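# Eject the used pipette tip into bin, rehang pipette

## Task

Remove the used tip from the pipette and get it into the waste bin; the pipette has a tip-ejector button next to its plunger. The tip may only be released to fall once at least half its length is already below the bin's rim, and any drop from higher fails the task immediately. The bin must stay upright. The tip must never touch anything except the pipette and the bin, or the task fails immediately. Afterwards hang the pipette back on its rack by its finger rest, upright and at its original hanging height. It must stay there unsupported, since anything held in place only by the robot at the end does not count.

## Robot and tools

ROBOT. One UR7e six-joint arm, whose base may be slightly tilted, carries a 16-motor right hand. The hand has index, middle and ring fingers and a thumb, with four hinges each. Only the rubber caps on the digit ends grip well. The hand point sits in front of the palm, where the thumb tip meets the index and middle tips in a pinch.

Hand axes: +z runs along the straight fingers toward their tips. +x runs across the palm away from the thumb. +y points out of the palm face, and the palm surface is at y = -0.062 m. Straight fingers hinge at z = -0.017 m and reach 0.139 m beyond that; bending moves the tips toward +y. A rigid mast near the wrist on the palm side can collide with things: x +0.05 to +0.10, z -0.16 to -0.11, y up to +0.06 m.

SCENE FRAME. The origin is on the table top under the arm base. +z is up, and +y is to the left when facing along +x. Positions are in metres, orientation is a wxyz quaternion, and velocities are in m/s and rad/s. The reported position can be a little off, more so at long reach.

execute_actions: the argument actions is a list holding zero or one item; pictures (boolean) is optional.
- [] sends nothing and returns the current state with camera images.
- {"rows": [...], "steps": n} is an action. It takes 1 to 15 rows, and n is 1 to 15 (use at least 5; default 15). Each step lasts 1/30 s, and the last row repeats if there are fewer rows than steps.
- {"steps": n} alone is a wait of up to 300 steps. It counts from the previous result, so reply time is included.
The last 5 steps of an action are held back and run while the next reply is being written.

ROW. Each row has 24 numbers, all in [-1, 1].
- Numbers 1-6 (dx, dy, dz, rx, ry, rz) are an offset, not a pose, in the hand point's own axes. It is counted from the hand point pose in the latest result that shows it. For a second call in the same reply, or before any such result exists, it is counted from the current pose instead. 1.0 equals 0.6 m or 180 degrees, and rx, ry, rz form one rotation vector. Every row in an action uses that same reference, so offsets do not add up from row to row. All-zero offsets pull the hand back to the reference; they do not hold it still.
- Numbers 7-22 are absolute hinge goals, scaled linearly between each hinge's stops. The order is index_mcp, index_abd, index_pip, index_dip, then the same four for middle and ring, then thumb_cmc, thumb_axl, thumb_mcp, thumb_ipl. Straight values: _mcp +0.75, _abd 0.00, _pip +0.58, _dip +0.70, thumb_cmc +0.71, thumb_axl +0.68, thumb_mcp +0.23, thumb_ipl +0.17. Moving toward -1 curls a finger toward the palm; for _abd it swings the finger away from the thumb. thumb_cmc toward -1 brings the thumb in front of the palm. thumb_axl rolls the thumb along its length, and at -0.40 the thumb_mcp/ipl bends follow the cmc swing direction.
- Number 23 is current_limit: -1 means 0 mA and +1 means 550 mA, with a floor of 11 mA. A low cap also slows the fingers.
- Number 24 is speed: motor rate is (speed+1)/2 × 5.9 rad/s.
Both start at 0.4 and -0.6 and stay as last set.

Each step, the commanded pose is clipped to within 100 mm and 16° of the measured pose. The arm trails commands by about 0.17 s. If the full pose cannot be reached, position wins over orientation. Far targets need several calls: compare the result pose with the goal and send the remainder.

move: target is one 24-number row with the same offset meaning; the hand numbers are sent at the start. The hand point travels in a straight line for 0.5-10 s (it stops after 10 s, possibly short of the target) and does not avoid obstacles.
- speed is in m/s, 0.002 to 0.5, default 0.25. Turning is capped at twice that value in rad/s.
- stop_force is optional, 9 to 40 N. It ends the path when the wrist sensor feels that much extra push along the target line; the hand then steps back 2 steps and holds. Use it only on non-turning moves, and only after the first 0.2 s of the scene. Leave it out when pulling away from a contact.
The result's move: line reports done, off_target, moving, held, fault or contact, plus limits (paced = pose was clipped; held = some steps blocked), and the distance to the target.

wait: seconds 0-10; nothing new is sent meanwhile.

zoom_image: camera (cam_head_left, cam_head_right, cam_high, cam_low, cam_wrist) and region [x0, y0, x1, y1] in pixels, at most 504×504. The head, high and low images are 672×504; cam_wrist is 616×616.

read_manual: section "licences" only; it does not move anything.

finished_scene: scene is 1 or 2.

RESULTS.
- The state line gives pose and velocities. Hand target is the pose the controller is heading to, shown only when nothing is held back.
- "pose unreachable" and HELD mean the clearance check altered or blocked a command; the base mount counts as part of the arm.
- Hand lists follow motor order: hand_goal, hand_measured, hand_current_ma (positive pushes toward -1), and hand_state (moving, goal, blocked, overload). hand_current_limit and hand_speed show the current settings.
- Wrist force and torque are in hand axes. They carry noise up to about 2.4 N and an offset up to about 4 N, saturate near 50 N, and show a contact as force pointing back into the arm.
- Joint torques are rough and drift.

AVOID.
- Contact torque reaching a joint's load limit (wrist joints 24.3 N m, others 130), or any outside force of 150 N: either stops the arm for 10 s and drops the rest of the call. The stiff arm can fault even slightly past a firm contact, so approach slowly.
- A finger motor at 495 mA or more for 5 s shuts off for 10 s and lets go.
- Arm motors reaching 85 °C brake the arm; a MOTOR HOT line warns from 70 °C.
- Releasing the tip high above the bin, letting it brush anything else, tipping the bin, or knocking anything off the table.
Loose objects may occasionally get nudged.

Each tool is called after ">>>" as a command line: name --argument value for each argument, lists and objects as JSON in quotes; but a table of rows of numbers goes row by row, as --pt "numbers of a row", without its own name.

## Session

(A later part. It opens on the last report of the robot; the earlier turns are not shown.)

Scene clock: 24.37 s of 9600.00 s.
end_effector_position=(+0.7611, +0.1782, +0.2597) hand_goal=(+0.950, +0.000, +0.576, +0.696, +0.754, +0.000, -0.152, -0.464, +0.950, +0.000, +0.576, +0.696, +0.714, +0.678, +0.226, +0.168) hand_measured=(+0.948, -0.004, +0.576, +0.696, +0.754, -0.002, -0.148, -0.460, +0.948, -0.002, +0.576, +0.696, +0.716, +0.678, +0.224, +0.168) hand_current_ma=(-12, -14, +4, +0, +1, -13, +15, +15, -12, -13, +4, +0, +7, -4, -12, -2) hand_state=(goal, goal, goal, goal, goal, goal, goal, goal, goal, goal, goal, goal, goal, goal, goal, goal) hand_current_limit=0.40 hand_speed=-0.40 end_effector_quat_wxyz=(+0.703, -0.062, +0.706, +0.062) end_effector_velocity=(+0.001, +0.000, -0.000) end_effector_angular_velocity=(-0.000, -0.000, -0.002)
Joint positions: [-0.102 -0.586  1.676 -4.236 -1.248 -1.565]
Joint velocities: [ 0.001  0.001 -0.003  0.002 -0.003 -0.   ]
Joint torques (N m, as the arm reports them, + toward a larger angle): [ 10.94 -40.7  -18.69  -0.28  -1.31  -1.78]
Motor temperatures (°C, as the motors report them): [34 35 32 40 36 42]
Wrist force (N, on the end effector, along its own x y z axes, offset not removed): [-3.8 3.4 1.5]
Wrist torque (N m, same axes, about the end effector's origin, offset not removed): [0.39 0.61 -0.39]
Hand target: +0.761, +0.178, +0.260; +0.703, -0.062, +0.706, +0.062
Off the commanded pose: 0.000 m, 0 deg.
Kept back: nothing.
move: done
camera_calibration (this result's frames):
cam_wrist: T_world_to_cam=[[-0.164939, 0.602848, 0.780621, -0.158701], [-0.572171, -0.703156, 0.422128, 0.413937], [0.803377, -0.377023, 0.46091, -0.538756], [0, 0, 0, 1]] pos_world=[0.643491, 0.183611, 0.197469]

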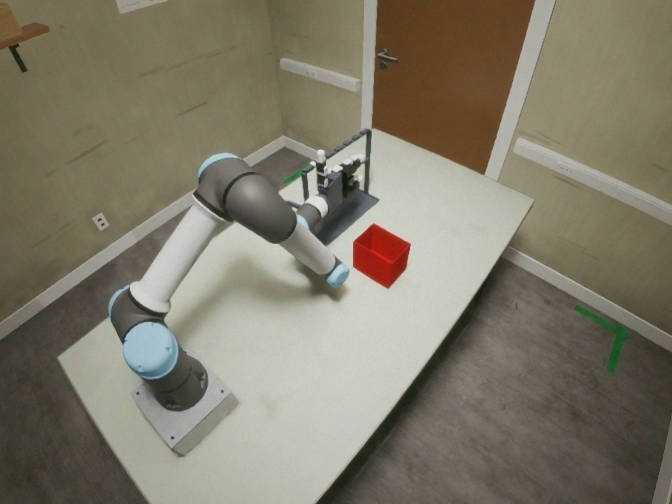

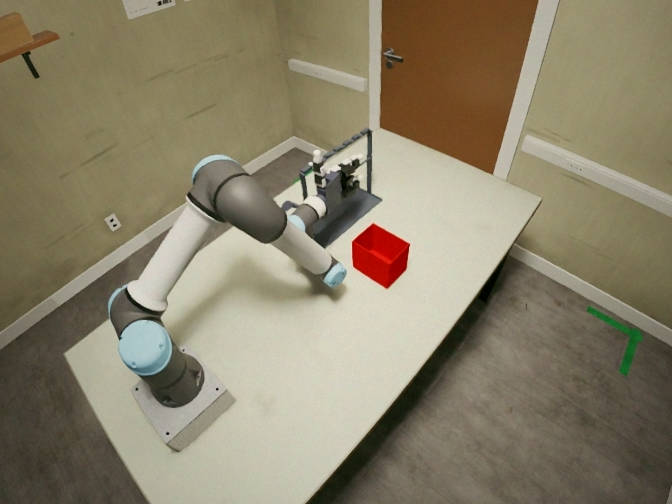

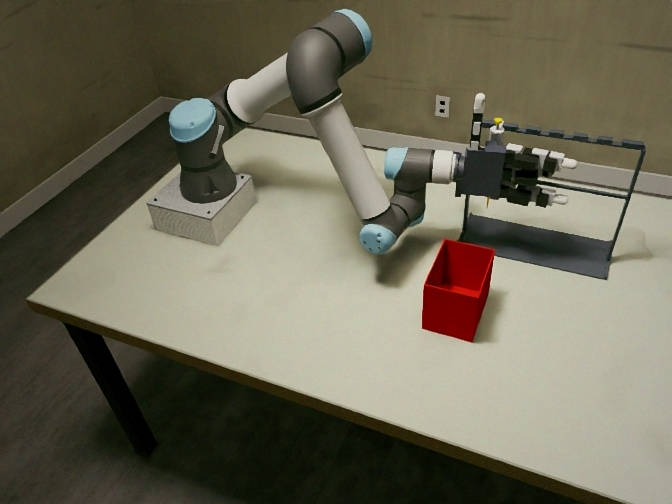

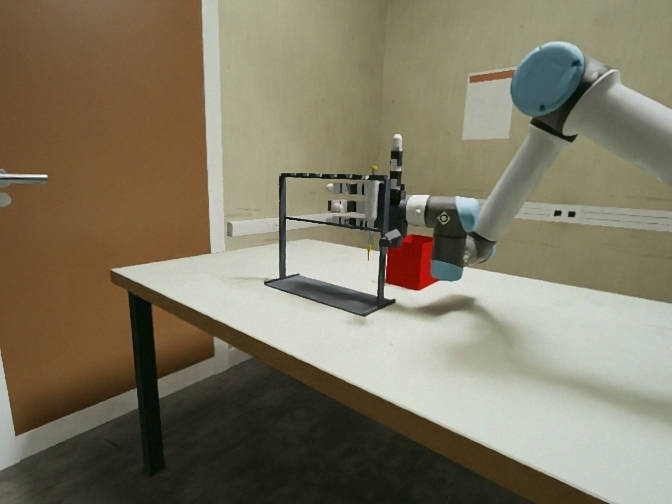

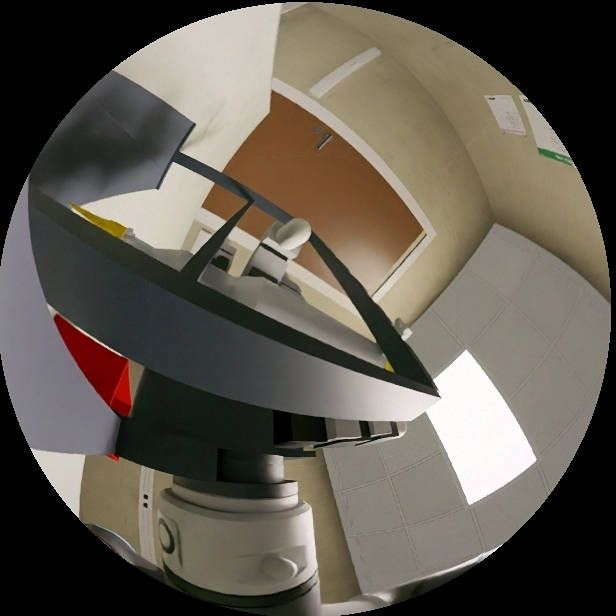

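>>> move --target '[0,0,0,0,0,0,0.95,0,0.576,0.696,-0.5,0,-0.153,-0.464,0.95,0,0.576,0.696,0.714,0.678,0.226,0.168,0.2,-0.6]' --speed 0.02

Scene clock: 26.60 s of 9600.00 s.
end_effector_position=(+0.7611, +0.1782, +0.2597) hand_goal=(+0.950, +0.000, +0.576, +0.696, -0.500, +0.000, -0.152, -0.464, +0.950, +0.000, +0.576, +0.696, +0.714, +0.678, +0.226, +0.168) hand_measured=(+0.948, -0.004, +0.576, +0.696, -0.498, -0.002, -0.150, -0.460, +0.948, -0.002, +0.576, +0.696, +0.716, +0.678, +0.224, +0.168) hand_current_ma=(-12, -14, +4, +0, +13, -13, +15, +15, -12, -13, +4, +0, +7, -4, -12, -2) hand_state=(goal, goal, goal, goal, goal, goal, goal, goal, goal, goal, goal, goal, goal, goal, goal, goal) hand_current_limit=0.20 hand_speed=-0.60 end_effector_quat_wxyz=(+0.703, -0.062, +0.706, +0.062) end_effector_velocity=(+0.000, -0.000, +0.000) end_effector_angular_velocity=(-0.000, -0.001, -0.000)
Joint positions: [-0.102 -0.586  1.676 -4.236 -1.248 -1.565]
Joint velocities: [-0.    -0.    -0.001 -0.    -0.    -0.   ]
Joint torques (N m, as the arm reports them, + toward a larger angle): [-12.1  -59.08  -0.63  -3.79   1.49  -1.45]
Motor temperatures (°C, as the motors report them): [34 35 32 40 36 42]
Wrist force (N, on the end effector, along its own x y z axes, offset not removed): [-2.8 3.2 3.5]
Wrist torque (N m, same axes, about the end effector's origin, offset not removed): [0.05 0.42 -0.34]
Hand target: +0.761, +0.178, +0.260; +0.703, -0.062, +0.706, +0.062
Off the commanded pose: 0.000 m, 0 deg.
Kept back: nothing.
move: done
camera_calibration (this result's frames):
cam_wrist: T_world_to_cam=[[-0.16494, 0.602848, 0.780621, -0.158701], [-0.572171, -0.703156, 0.422128, 0.413937], [0.803378, -0.377023, 0.46091, -0.538756], [0, 0, 0, 1]] pos_world=[0.643491, 0.183611, 0.197469]

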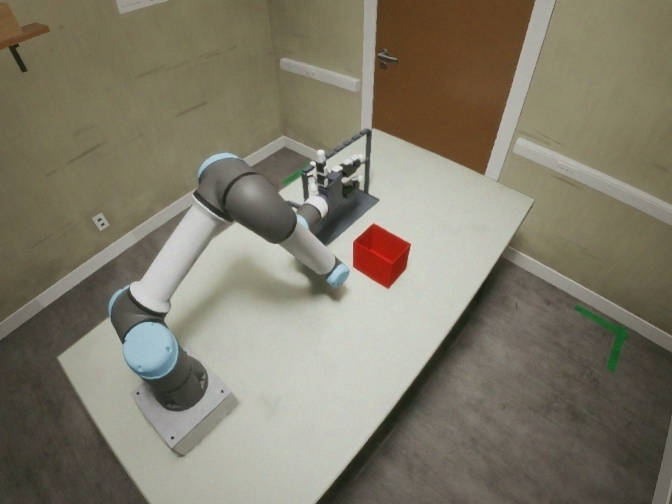

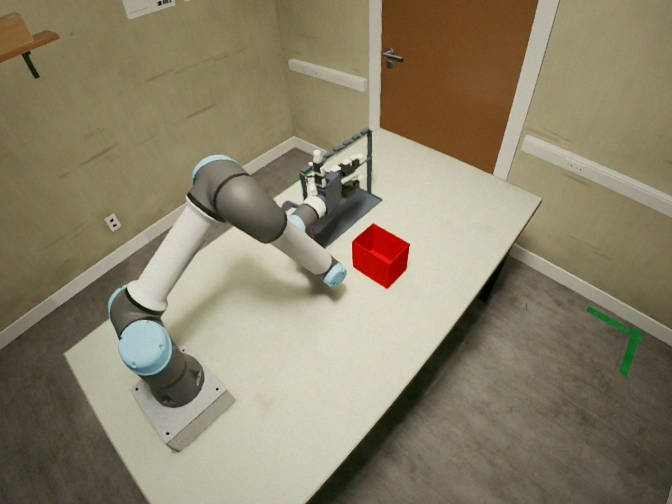

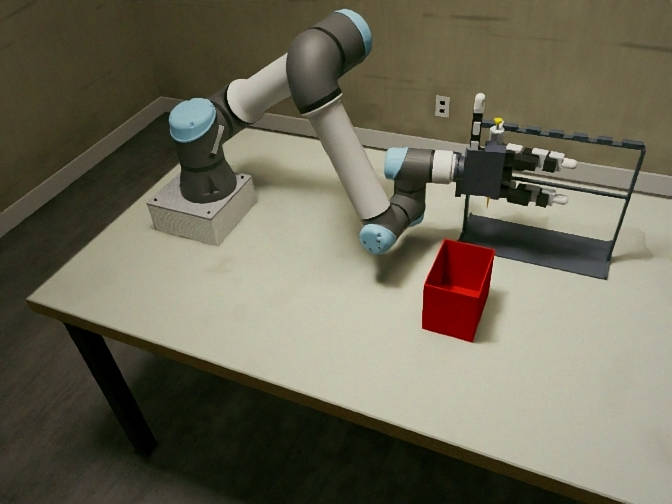

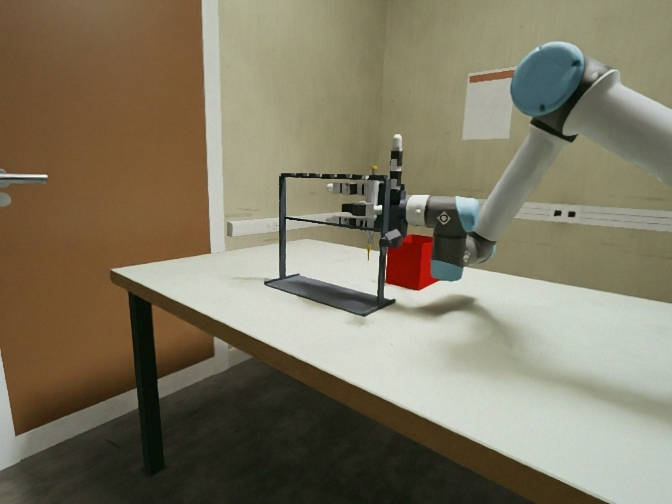

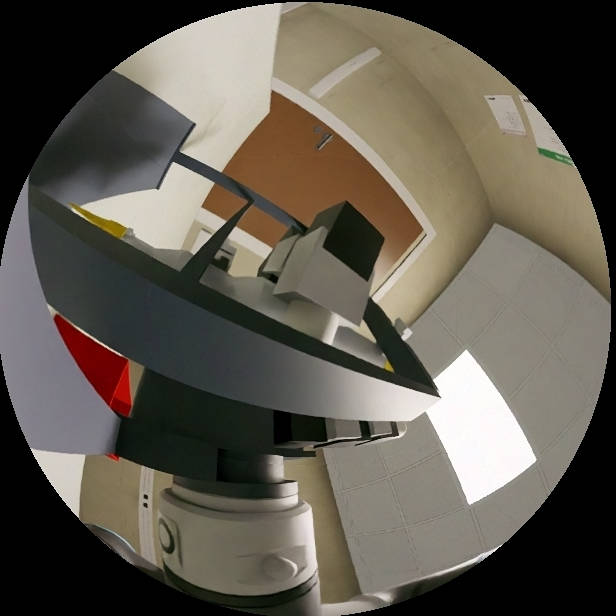

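>>> move --target '[0,0,0,0,0,0,0.95,0,0.576,0.696,-0.56,0,-0.2,-0.9,0.95,0,0.576,0.696,0.714,0.678,0.226,0.168,0.3,-0.7]' --speed 0.02

Scene clock: 27.53 s of 9600.00 s.
end_effector_position=(+0.7611, +0.1782, +0.2597) hand_goal=(+0.950, +0.000, +0.576, +0.696, -0.560, +0.000, -0.200, -0.900, +0.950, +0.000, +0.576, +0.696, +0.714, +0.678, +0.226, +0.168) hand_measured=(+0.948, -0.004, +0.576, +0.696, -0.560, -0.002, -0.184, -0.588, +0.948, -0.002, +0.576, +0.696, +0.716, +0.678, +0.224, +0.168) hand_current_ma=(-12, -14, +4, +0, +4, -13, +81, +356, -12, -13, +4, +0, +7, -4, -12, -2) hand_state=(goal, goal, goal, goal, goal, goal, goal, blocked, goal, goal, goal, goal, goal, goal, goal, goal) hand_current_limit=0.30 hand_speed=-0.70 end_effector_quat_wxyz=(+0.703, -0.062, +0.706, +0.062) end_effector_velocity=(+0.000, -0.000, -0.000) end_effector_angular_velocity=(+0.000, +0.001, -0.001)
Joint positions: [-0.102 -0.586  1.676 -4.236 -1.248 -1.565]
Joint velocities: [ 0.    -0.     0.001  0.    -0.001  0.   ]
Joint torques (N m, as the arm reports them, + toward a larger angle): [-11.24 -58.3   -0.87  -3.36   1.14  -1.53]
Motor temperatures (°C, as the motors report them): [34 35 32 40 36 42]
Wrist force (N, on the end effector, along its own x y z axes, offset not removed): [-1.0 1.4 0.2]
Wrist torque (N m, same axes, about the end effector's origin, offset not removed): [0.38 0.40 -0.53]
Hand target: +0.761, +0.178, +0.260; +0.703, -0.062, +0.706, +0.062
Off the commanded pose: 0.000 m, 0 deg.
Kept back: nothing.
move: done
camera_calibration (this result's frames):
cam_wrist: T_world_to_cam=[[-0.164948, 0.602848, 0.780619, -0.158696], [-0.572171, -0.703158, 0.422125, 0.413936], [0.803376, -0.377019, 0.460917, -0.538757], [0, 0, 0, 1]] pos_world=[0.64349, 0.183611, 0.197471]

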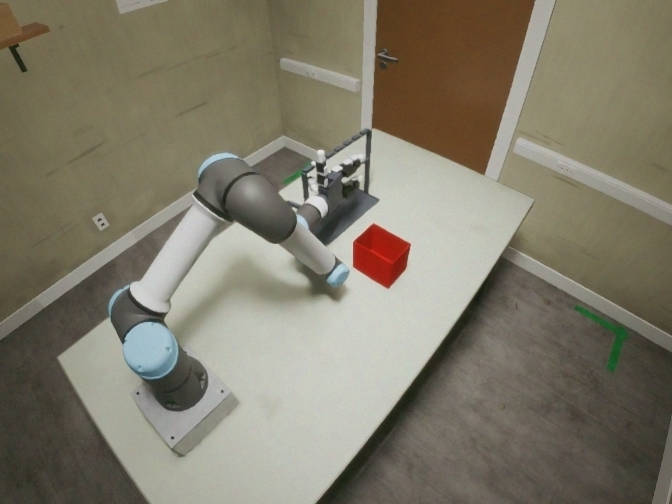

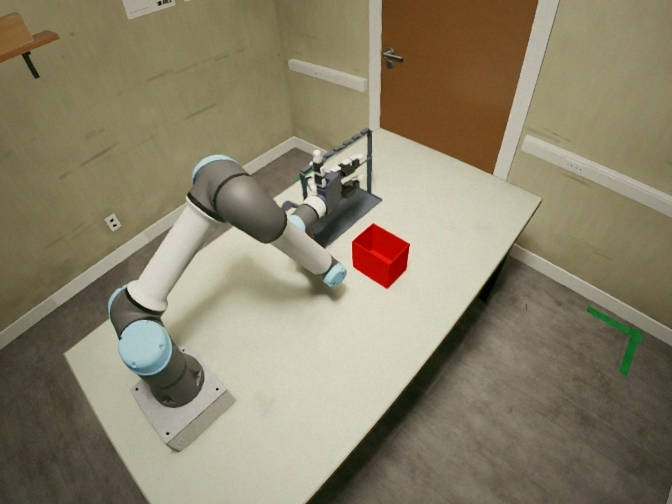

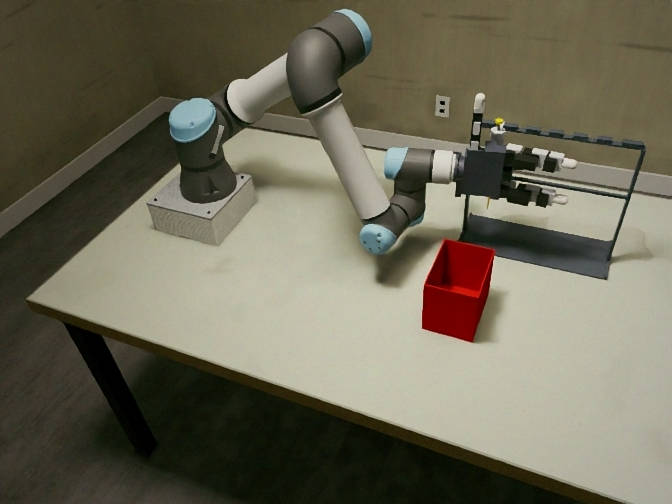

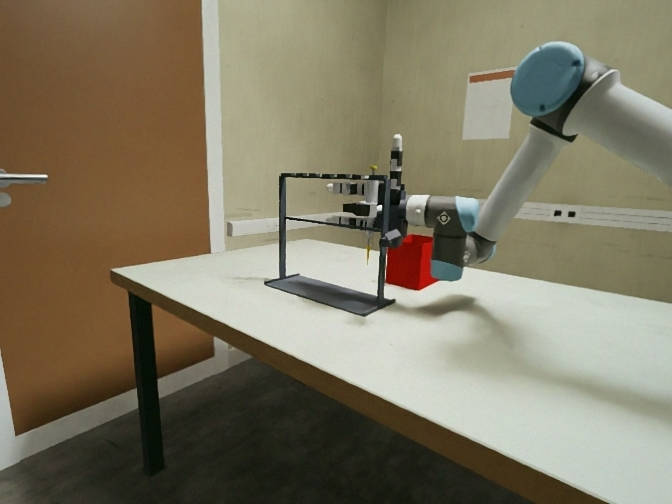

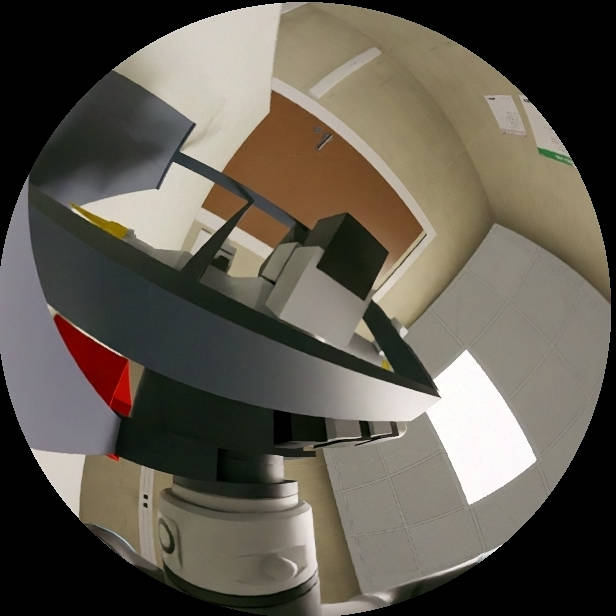

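>>> zoom_image --camera "cam_high" --region '[455, 90, 555, 190]'

>>> zoom_image --camera "cam_wrist" --region '[300, 270, 460, 420]'

>>> zoom_image --camera "cam_low" --region '[320, 130, 440, 270]'

Region (455, 90, 555, 190) of cam_high's 672x504 image, scaled by 5.040, with more detail than that image has.

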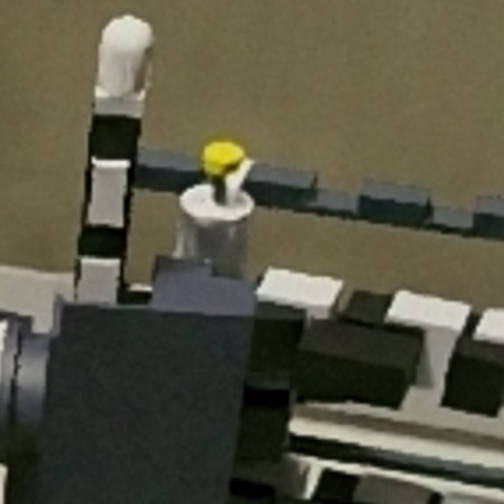

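Region (300, 270, 460, 420) of cam_wrist's 616x616 image, scaled by 3.150, with more detail than that image has; it fills the top 472 rows of this view, and the rest is white.

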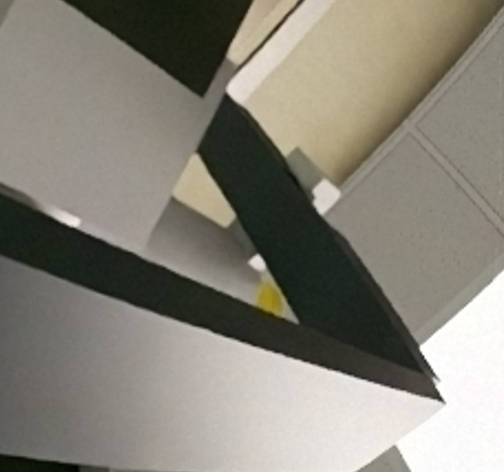

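Region (320, 130, 440, 270) of cam_low's 672x504 image, scaled by 3.600, with more detail than that image has; it fills the left 432 columns of this view, and the rest is white.

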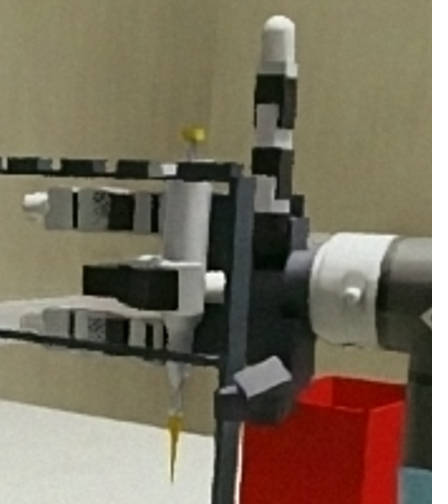

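>>> move --target '[0,0.0035,-0.002,0,0,0,0.95,0,0.576,0.696,-0.68,0,-0.3,-0.9,0.95,0,0.576,0.696,0.714,0.678,0.226,0.168,0.5,-0.7]' --speed 0.01

Scene clock: 33.50 s of 9600.00 s.
end_effector_position=(+0.7596, +0.1800, +0.2597) hand_goal=(+0.950, +0.000, +0.576, +0.696, -0.680, +0.000, -0.300, -0.900, +0.950, +0.000, +0.576, +0.696, +0.714, +0.678, +0.226, +0.168) hand_measured=(+0.948, -0.004, +0.576, +0.696, -0.638, -0.002, -0.220, -0.600, +0.948, -0.002, +0.576, +0.696, +0.716, +0.678, +0.224, +0.168) hand_current_ma=(-12, -14, +4, +0, +227, -9, +407, +413, -11, -13, +4, +0, +7, -4, -12, -2) hand_state=(goal, goal, goal, goal, blocked, goal, blocked, blocked, goal, goal, goal, goal, goal, goal, goal, goal) hand_current_limit=0.50 hand_speed=-0.70 end_effector_quat_wxyz=(+0.703, -0.062, +0.706, +0.062) end_effector_velocity=(-0.001, +0.001, -0.000) end_effector_angular_velocity=(+0.000, +0.000, -0.001)
Joint positions: [-0.099 -0.588  1.68  -4.239 -1.251 -1.565]
Joint velocities: [ 0.001 -0.001  0.003 -0.002 -0.002  0.   ]
Joint torques (N m, as the arm reports them, + toward a larger angle): [ 13.98 -56.19  -0.77  -3.25  -1.18  -2.02]
Motor temperatures (°C, as the motors report them): [34 35 32 40 36 42]
Wrist force (N, on the end effector, along its own x y z axes, offset not removed): [-8.4 -2.0 2.3]
Wrist torque (N m, same axes, about the end effector's origin, offset not removed): [-0.47 1.08 -0.56]
Hand target: +0.760, +0.180, +0.260; +0.703, -0.062, +0.706, +0.062
Off the commanded pose: 0.000 m, 0 deg.
Kept back: nothing.
After step 90, 2.27 s passed at rest.
move: done
camera_calibration (this result's frames):
cam_wrist: T_world_to_cam=[[-0.164946, 0.602853, 0.780616, -0.160024], [-0.572171, -0.703155, 0.42213, 0.414339], [0.803376, -0.377017, 0.460918, -0.536887], [0, 0, 0, 1]] pos_world=[0.641999, 0.1854, 0.197473]

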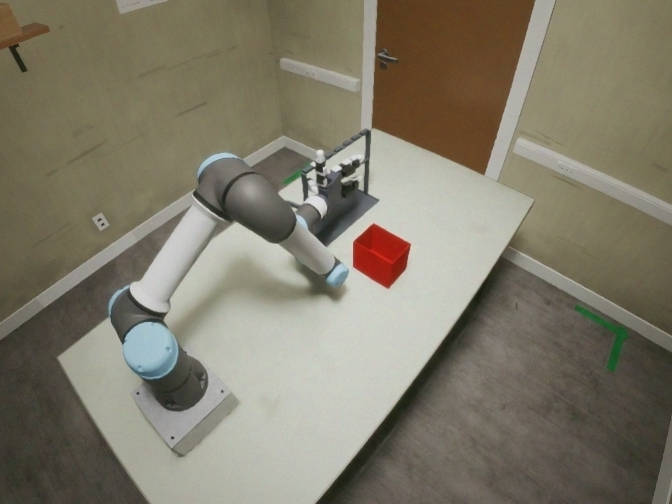

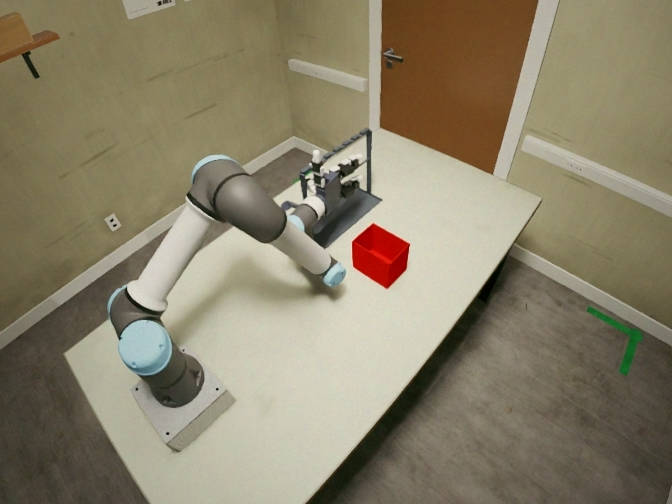

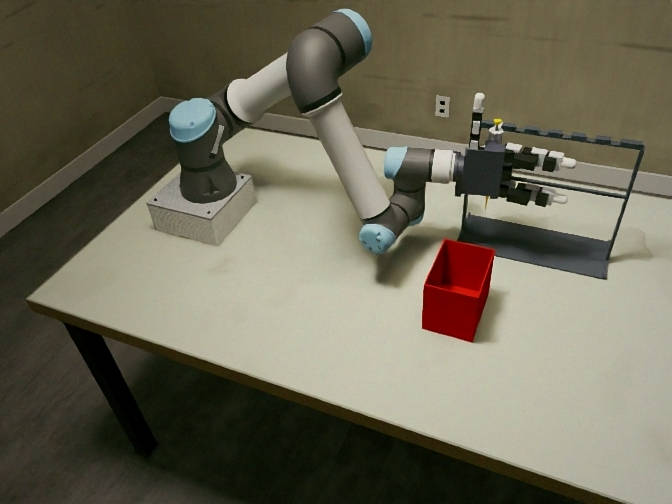

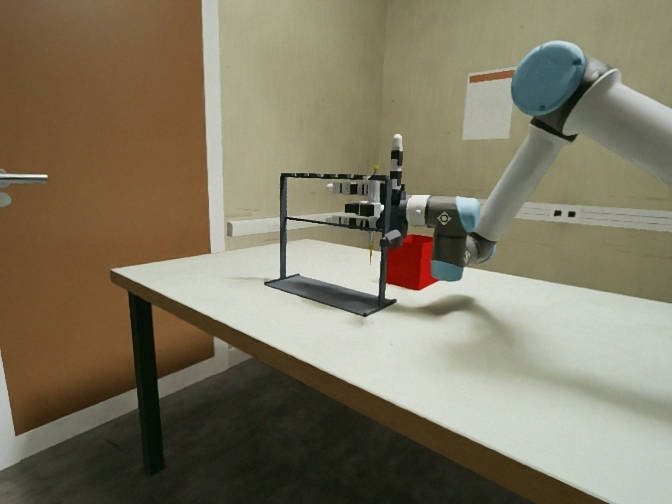

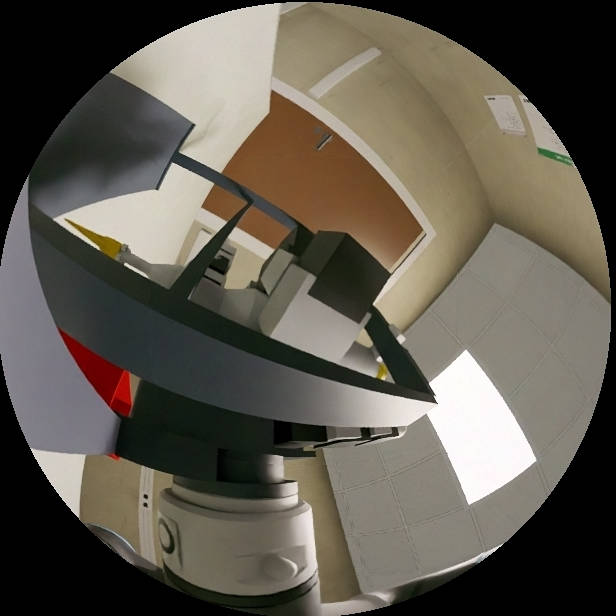

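>>> zoom_image --camera "cam_low" --region '[260, 150, 460, 320]'

>>> zoom_image --camera "cam_wrist" --region '[300, 270, 460, 420]'

>>> zoom_image --camera "cam_high" --region '[455, 90, 555, 190]'

Region (260, 150, 460, 320) of cam_low's 672x504 image, scaled by 2.520, with more detail than that image has; it fills the top 428 rows of this view, and the rest is white.

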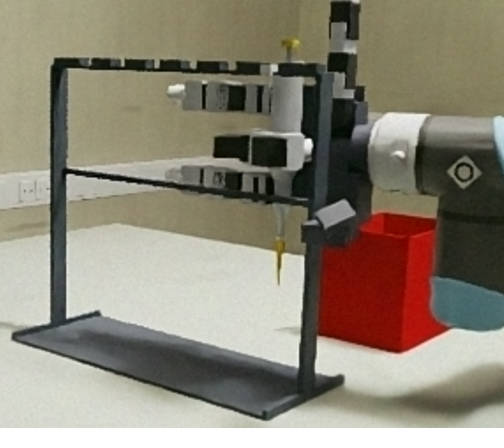

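Region (300, 270, 460, 420) of cam_wrist's 616x616 image, scaled by 3.150, with more detail than that image has; it fills the top 472 rows of this view, and the rest is white.

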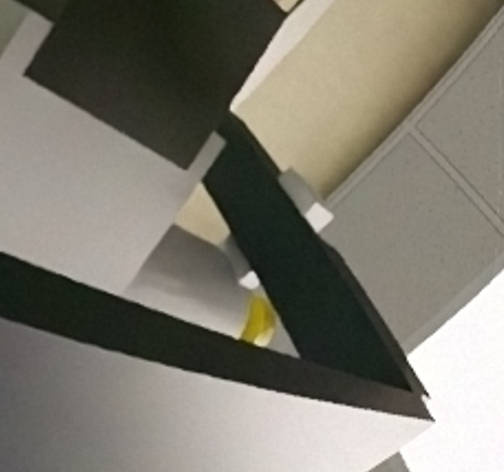

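Region (455, 90, 555, 190) of cam_high's 672x504 image, scaled by 5.040, with more detail than that image has.

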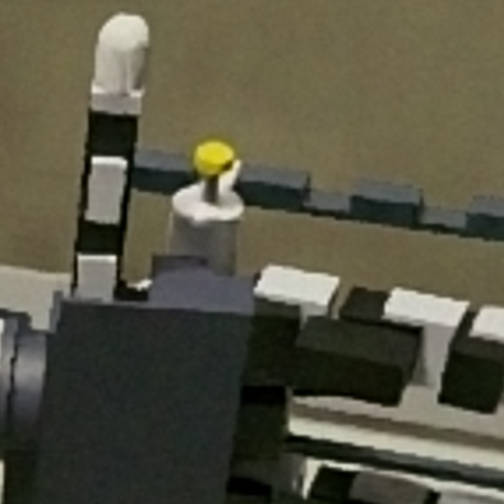

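>>> move --target '[0,0.007,0.001,0,0,0,0.95,0,0.576,0.696,-0.68,0,-0.3,-0.9,0.95,0,0.576,0.696,0.714,0.678,0.226,0.168,0.5,-0.7]' --speed 0.01

>>> zoom_image --camera "cam_wrist" --region '[300, 270, 460, 420]'

>>> zoom_image --camera "cam_low" --region '[260, 150, 460, 320]'

Scene clock: 39.20 s of 9600.00 s.
end_effector_position=(+0.7595, +0.1841, +0.2598) hand_goal=(+0.950, +0.000, +0.576, +0.696, -0.680, +0.000, -0.300, -0.900, +0.950, +0.000, +0.576, +0.696, +0.714, +0.678, +0.226, +0.168) hand_measured=(+0.948, -0.004, +0.576, +0.696, -0.638, -0.002, -0.222, -0.600, +0.948, -0.002, +0.576, +0.696, +0.716, +0.678, +0.224, +0.168) hand_current_ma=(-12, -14, +4, +0, +226, -10, +393, +413, -12, -13, +4, +0, +7, -4, -12, -2) hand_state=(goal, goal, goal, goal, blocked, goal, blocked, blocked, goal, goal, goal, goal, goal, goal, goal, goal) hand_current_limit=0.50 hand_speed=-0.70 end_effector_quat_wxyz=(+0.703, -0.062, +0.706, +0.062) end_effector_velocity=(+0.000, +0.001, -0.000) end_effector_angular_velocity=(-0.000, +0.001, -0.000)
Joint positions: [-0.092 -0.588  1.679 -4.238 -1.259 -1.565]
Joint velocities: [ 0.003  0.    -0.     0.001 -0.003 -0.   ]
Joint torques (N m, as the arm reports them, + toward a larger angle): [ 12.08 -37.3  -17.91   0.26  -1.27  -1.93]
Motor temperatures (°C, as the motors report them): [34 35 32 40 36 42]
Wrist force (N, on the end effector, along its own x y z axes, offset not removed): [-6.8 -2.2 1.5]
Wrist torque (N m, same axes, about the end effector's origin, offset not removed): [-0.35 0.33 -0.48]
Hand target: +0.760, +0.184, +0.260; +0.703, -0.062, +0.706, +0.062
Off the commanded pose: 0.000 m, 0 deg.
Kept back: nothing.
After step 90, 2.00 s passed at rest.
move: done
camera_calibration (this result's frames):
cam_wrist: T_world_to_cam=[[-0.164971, 0.602866, 0.780601, -0.162505], [-0.572179, -0.70315, 0.422126, 0.417133], [0.803365, -0.377005, 0.460947, -0.535241], [0, 0, 0, 1]] pos_world=[0.64186, 0.189487, 0.197487]

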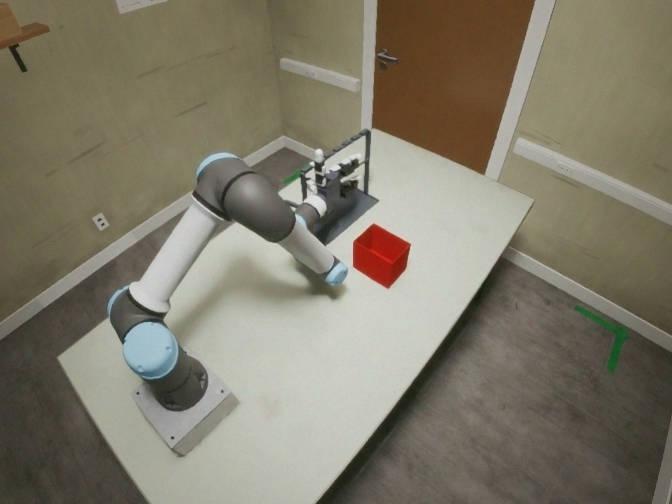

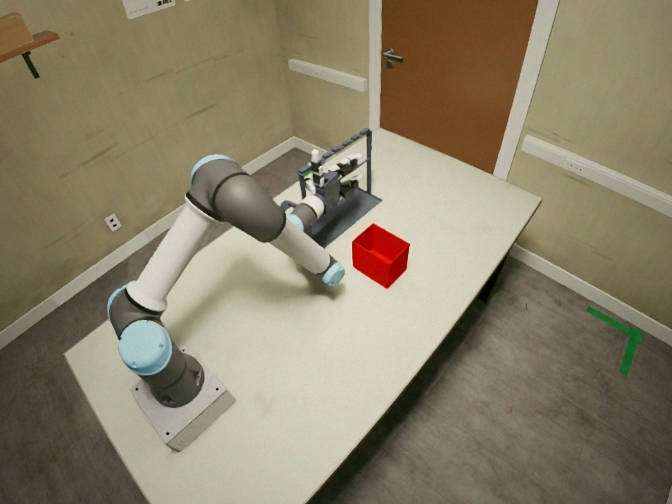

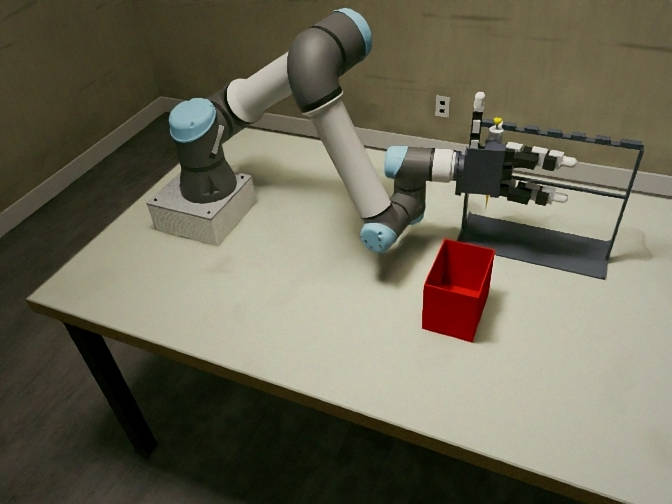

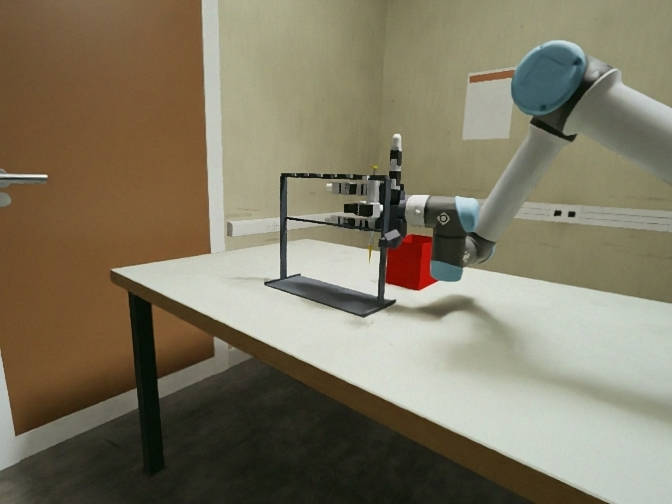

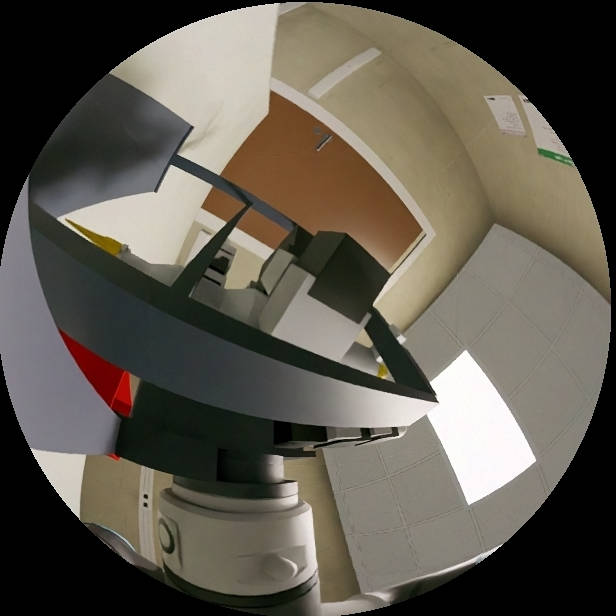

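Region (300, 270, 460, 420) of cam_wrist's 616x616 image, scaled by 3.150, with more detail than that image has; it fills the top 472 rows of this view, and the rest is white.

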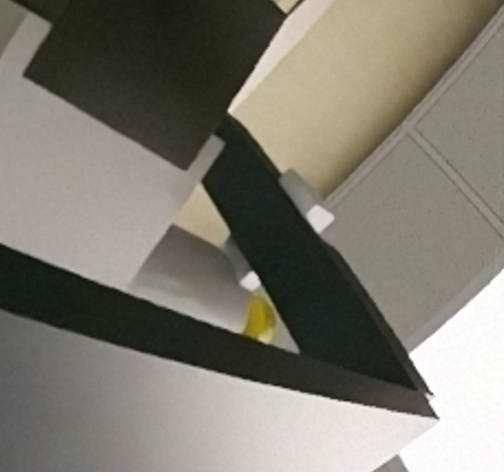

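Region (260, 150, 460, 320) of cam_low's 672x504 image, scaled by 2.520, with more detail than that image has; it fills the top 428 rows of this view, and the rest is white.

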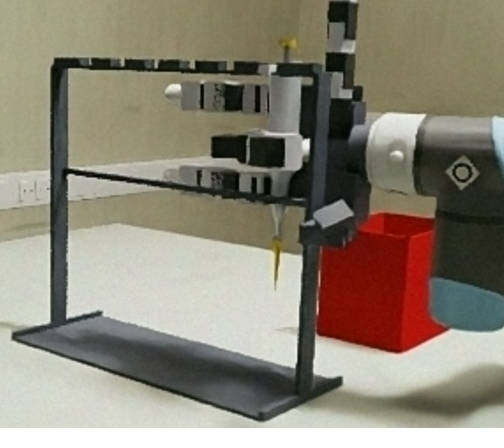

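>>> move --target '[0,0.001,0.006,0,0,0,0.95,0,0.576,0.696,-0.68,0,-0.3,-0.9,0.95,0,0.576,0.696,0.714,0.678,0.226,0.168,0.5,-0.7]' --speed 0.01

>>> zoom_image --camera "cam_wrist" --region '[300, 270, 460, 420]'

>>> zoom_image --camera "cam_low" --region '[320, 130, 440, 270]'

>>> zoom_image --camera "cam_high" --region '[455, 90, 555, 190]'

Scene clock: 40.20 s of 9600.00 s.
end_effector_position=(+0.7628, +0.1853, +0.2598) hand_goal=(+0.950, +0.000, +0.576, +0.696, -0.680, +0.000, -0.300, -0.900, +0.950, +0.000, +0.576, +0.696, +0.714, +0.678, +0.226, +0.168) hand_measured=(+0.948, -0.004, +0.576, +0.696, -0.640, -0.002, -0.224, -0.600, +0.948, -0.002, +0.576, +0.696, +0.716, +0.678, +0.224, +0.168) hand_current_ma=(-12, -14, +4, +0, +212, -11, +386, +412, -11, -13, +4, +0, +7, -4, -12, -2) hand_state=(goal, goal, goal, goal, blocked, goal, blocked, blocked, goal, goal, goal, goal, goal, goal, goal, goal) hand_current_limit=0.50 hand_speed=-0.70 end_effector_quat_wxyz=(+0.703, -0.062, +0.706, +0.062) end_effector_velocity=(+0.001, +0.001, +0.000) end_effector_angular_velocity=(-0.000, -0.001, +0.001)
Joint positions: [-0.089 -0.584  1.668 -4.23  -1.262 -1.565]
Joint velocities: [ 0.002  0.002 -0.005  0.002 -0.001 -0.   ]
Joint torques (N m, as the arm reports them, + toward a larger angle): [ 12.74 -37.69 -18.78   0.5   -1.63  -2.11]
Motor temperatures (°C, as the motors report them): [34 35 32 40 36 42]
Wrist force (N, on the end effector, along its own x y z axes, offset not removed): [-8.6 -1.6 -1.7]
Wrist torque (N m, same axes, about the end effector's origin, offset not removed): [-0.26 0.86 -0.78]
Hand target: +0.763, +0.185, +0.260; +0.703, -0.062, +0.706, +0.062
Off the commanded pose: 0.000 m, 0 deg.
Kept back: nothing.
move: done
camera_calibration (this result's frames):
cam_wrist: T_world_to_cam=[[-0.164969, 0.60287, 0.780598, -0.16266], [-0.572177, -0.703148, 0.422133, 0.41986], [0.803367, -0.377001, 0.460946, -0.537456], [0, 0, 0, 1]] pos_world=[0.645174, 0.190665, 0.197474]

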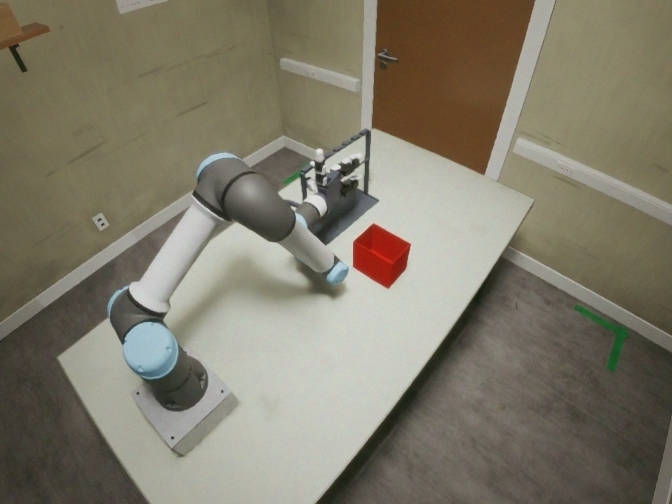

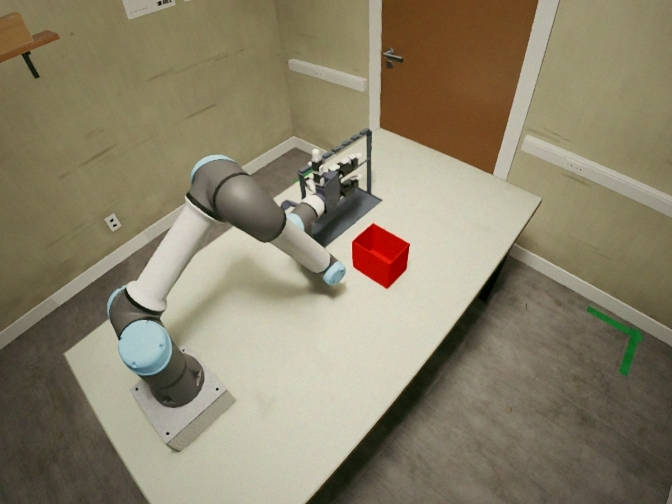

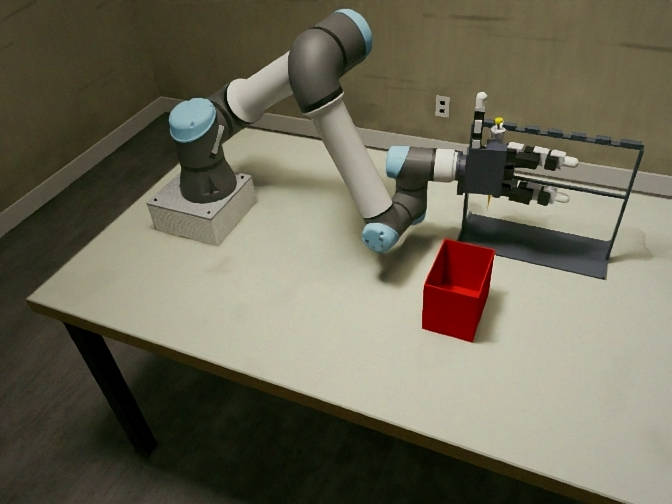

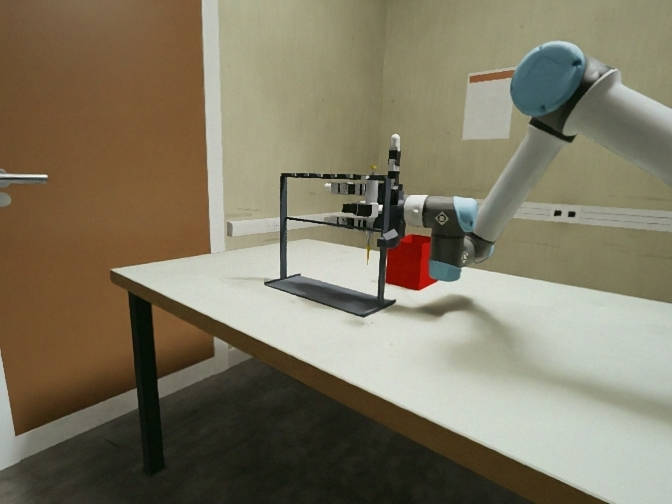

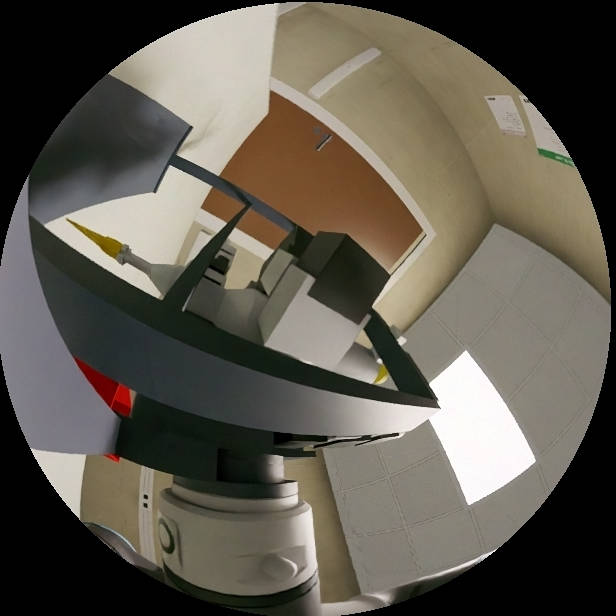

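Region (300, 270, 460, 420) of cam_wrist's 616x616 image, scaled by 3.150, with more detail than that image has; it fills the top 472 rows of this view, and the rest is white.

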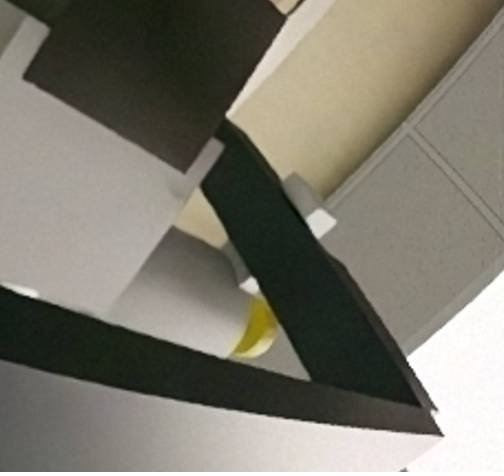

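Region (320, 130, 440, 270) of cam_low's 672x504 image, scaled by 3.600, with more detail than that image has; it fills the left 432 columns of this view, and the rest is white.

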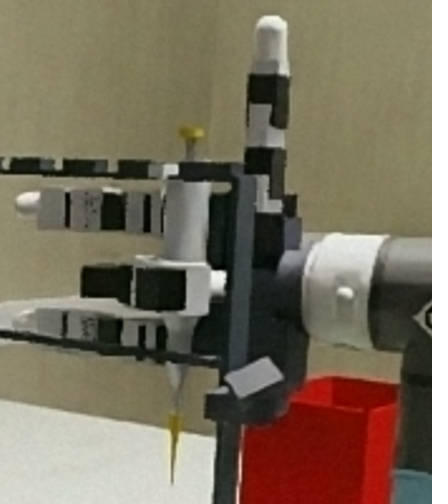

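Region (455, 90, 555, 190) of cam_high's 672x504 image, scaled by 5.040, with more detail than that image has.

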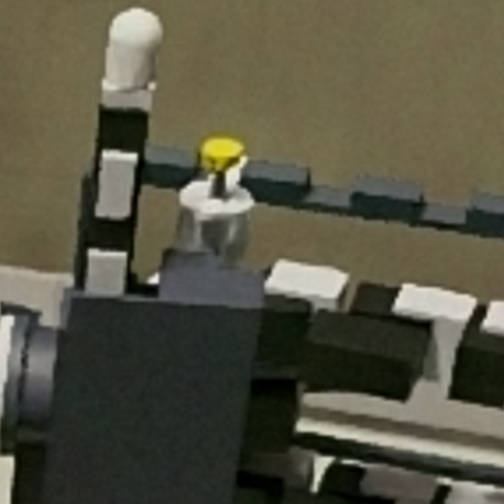

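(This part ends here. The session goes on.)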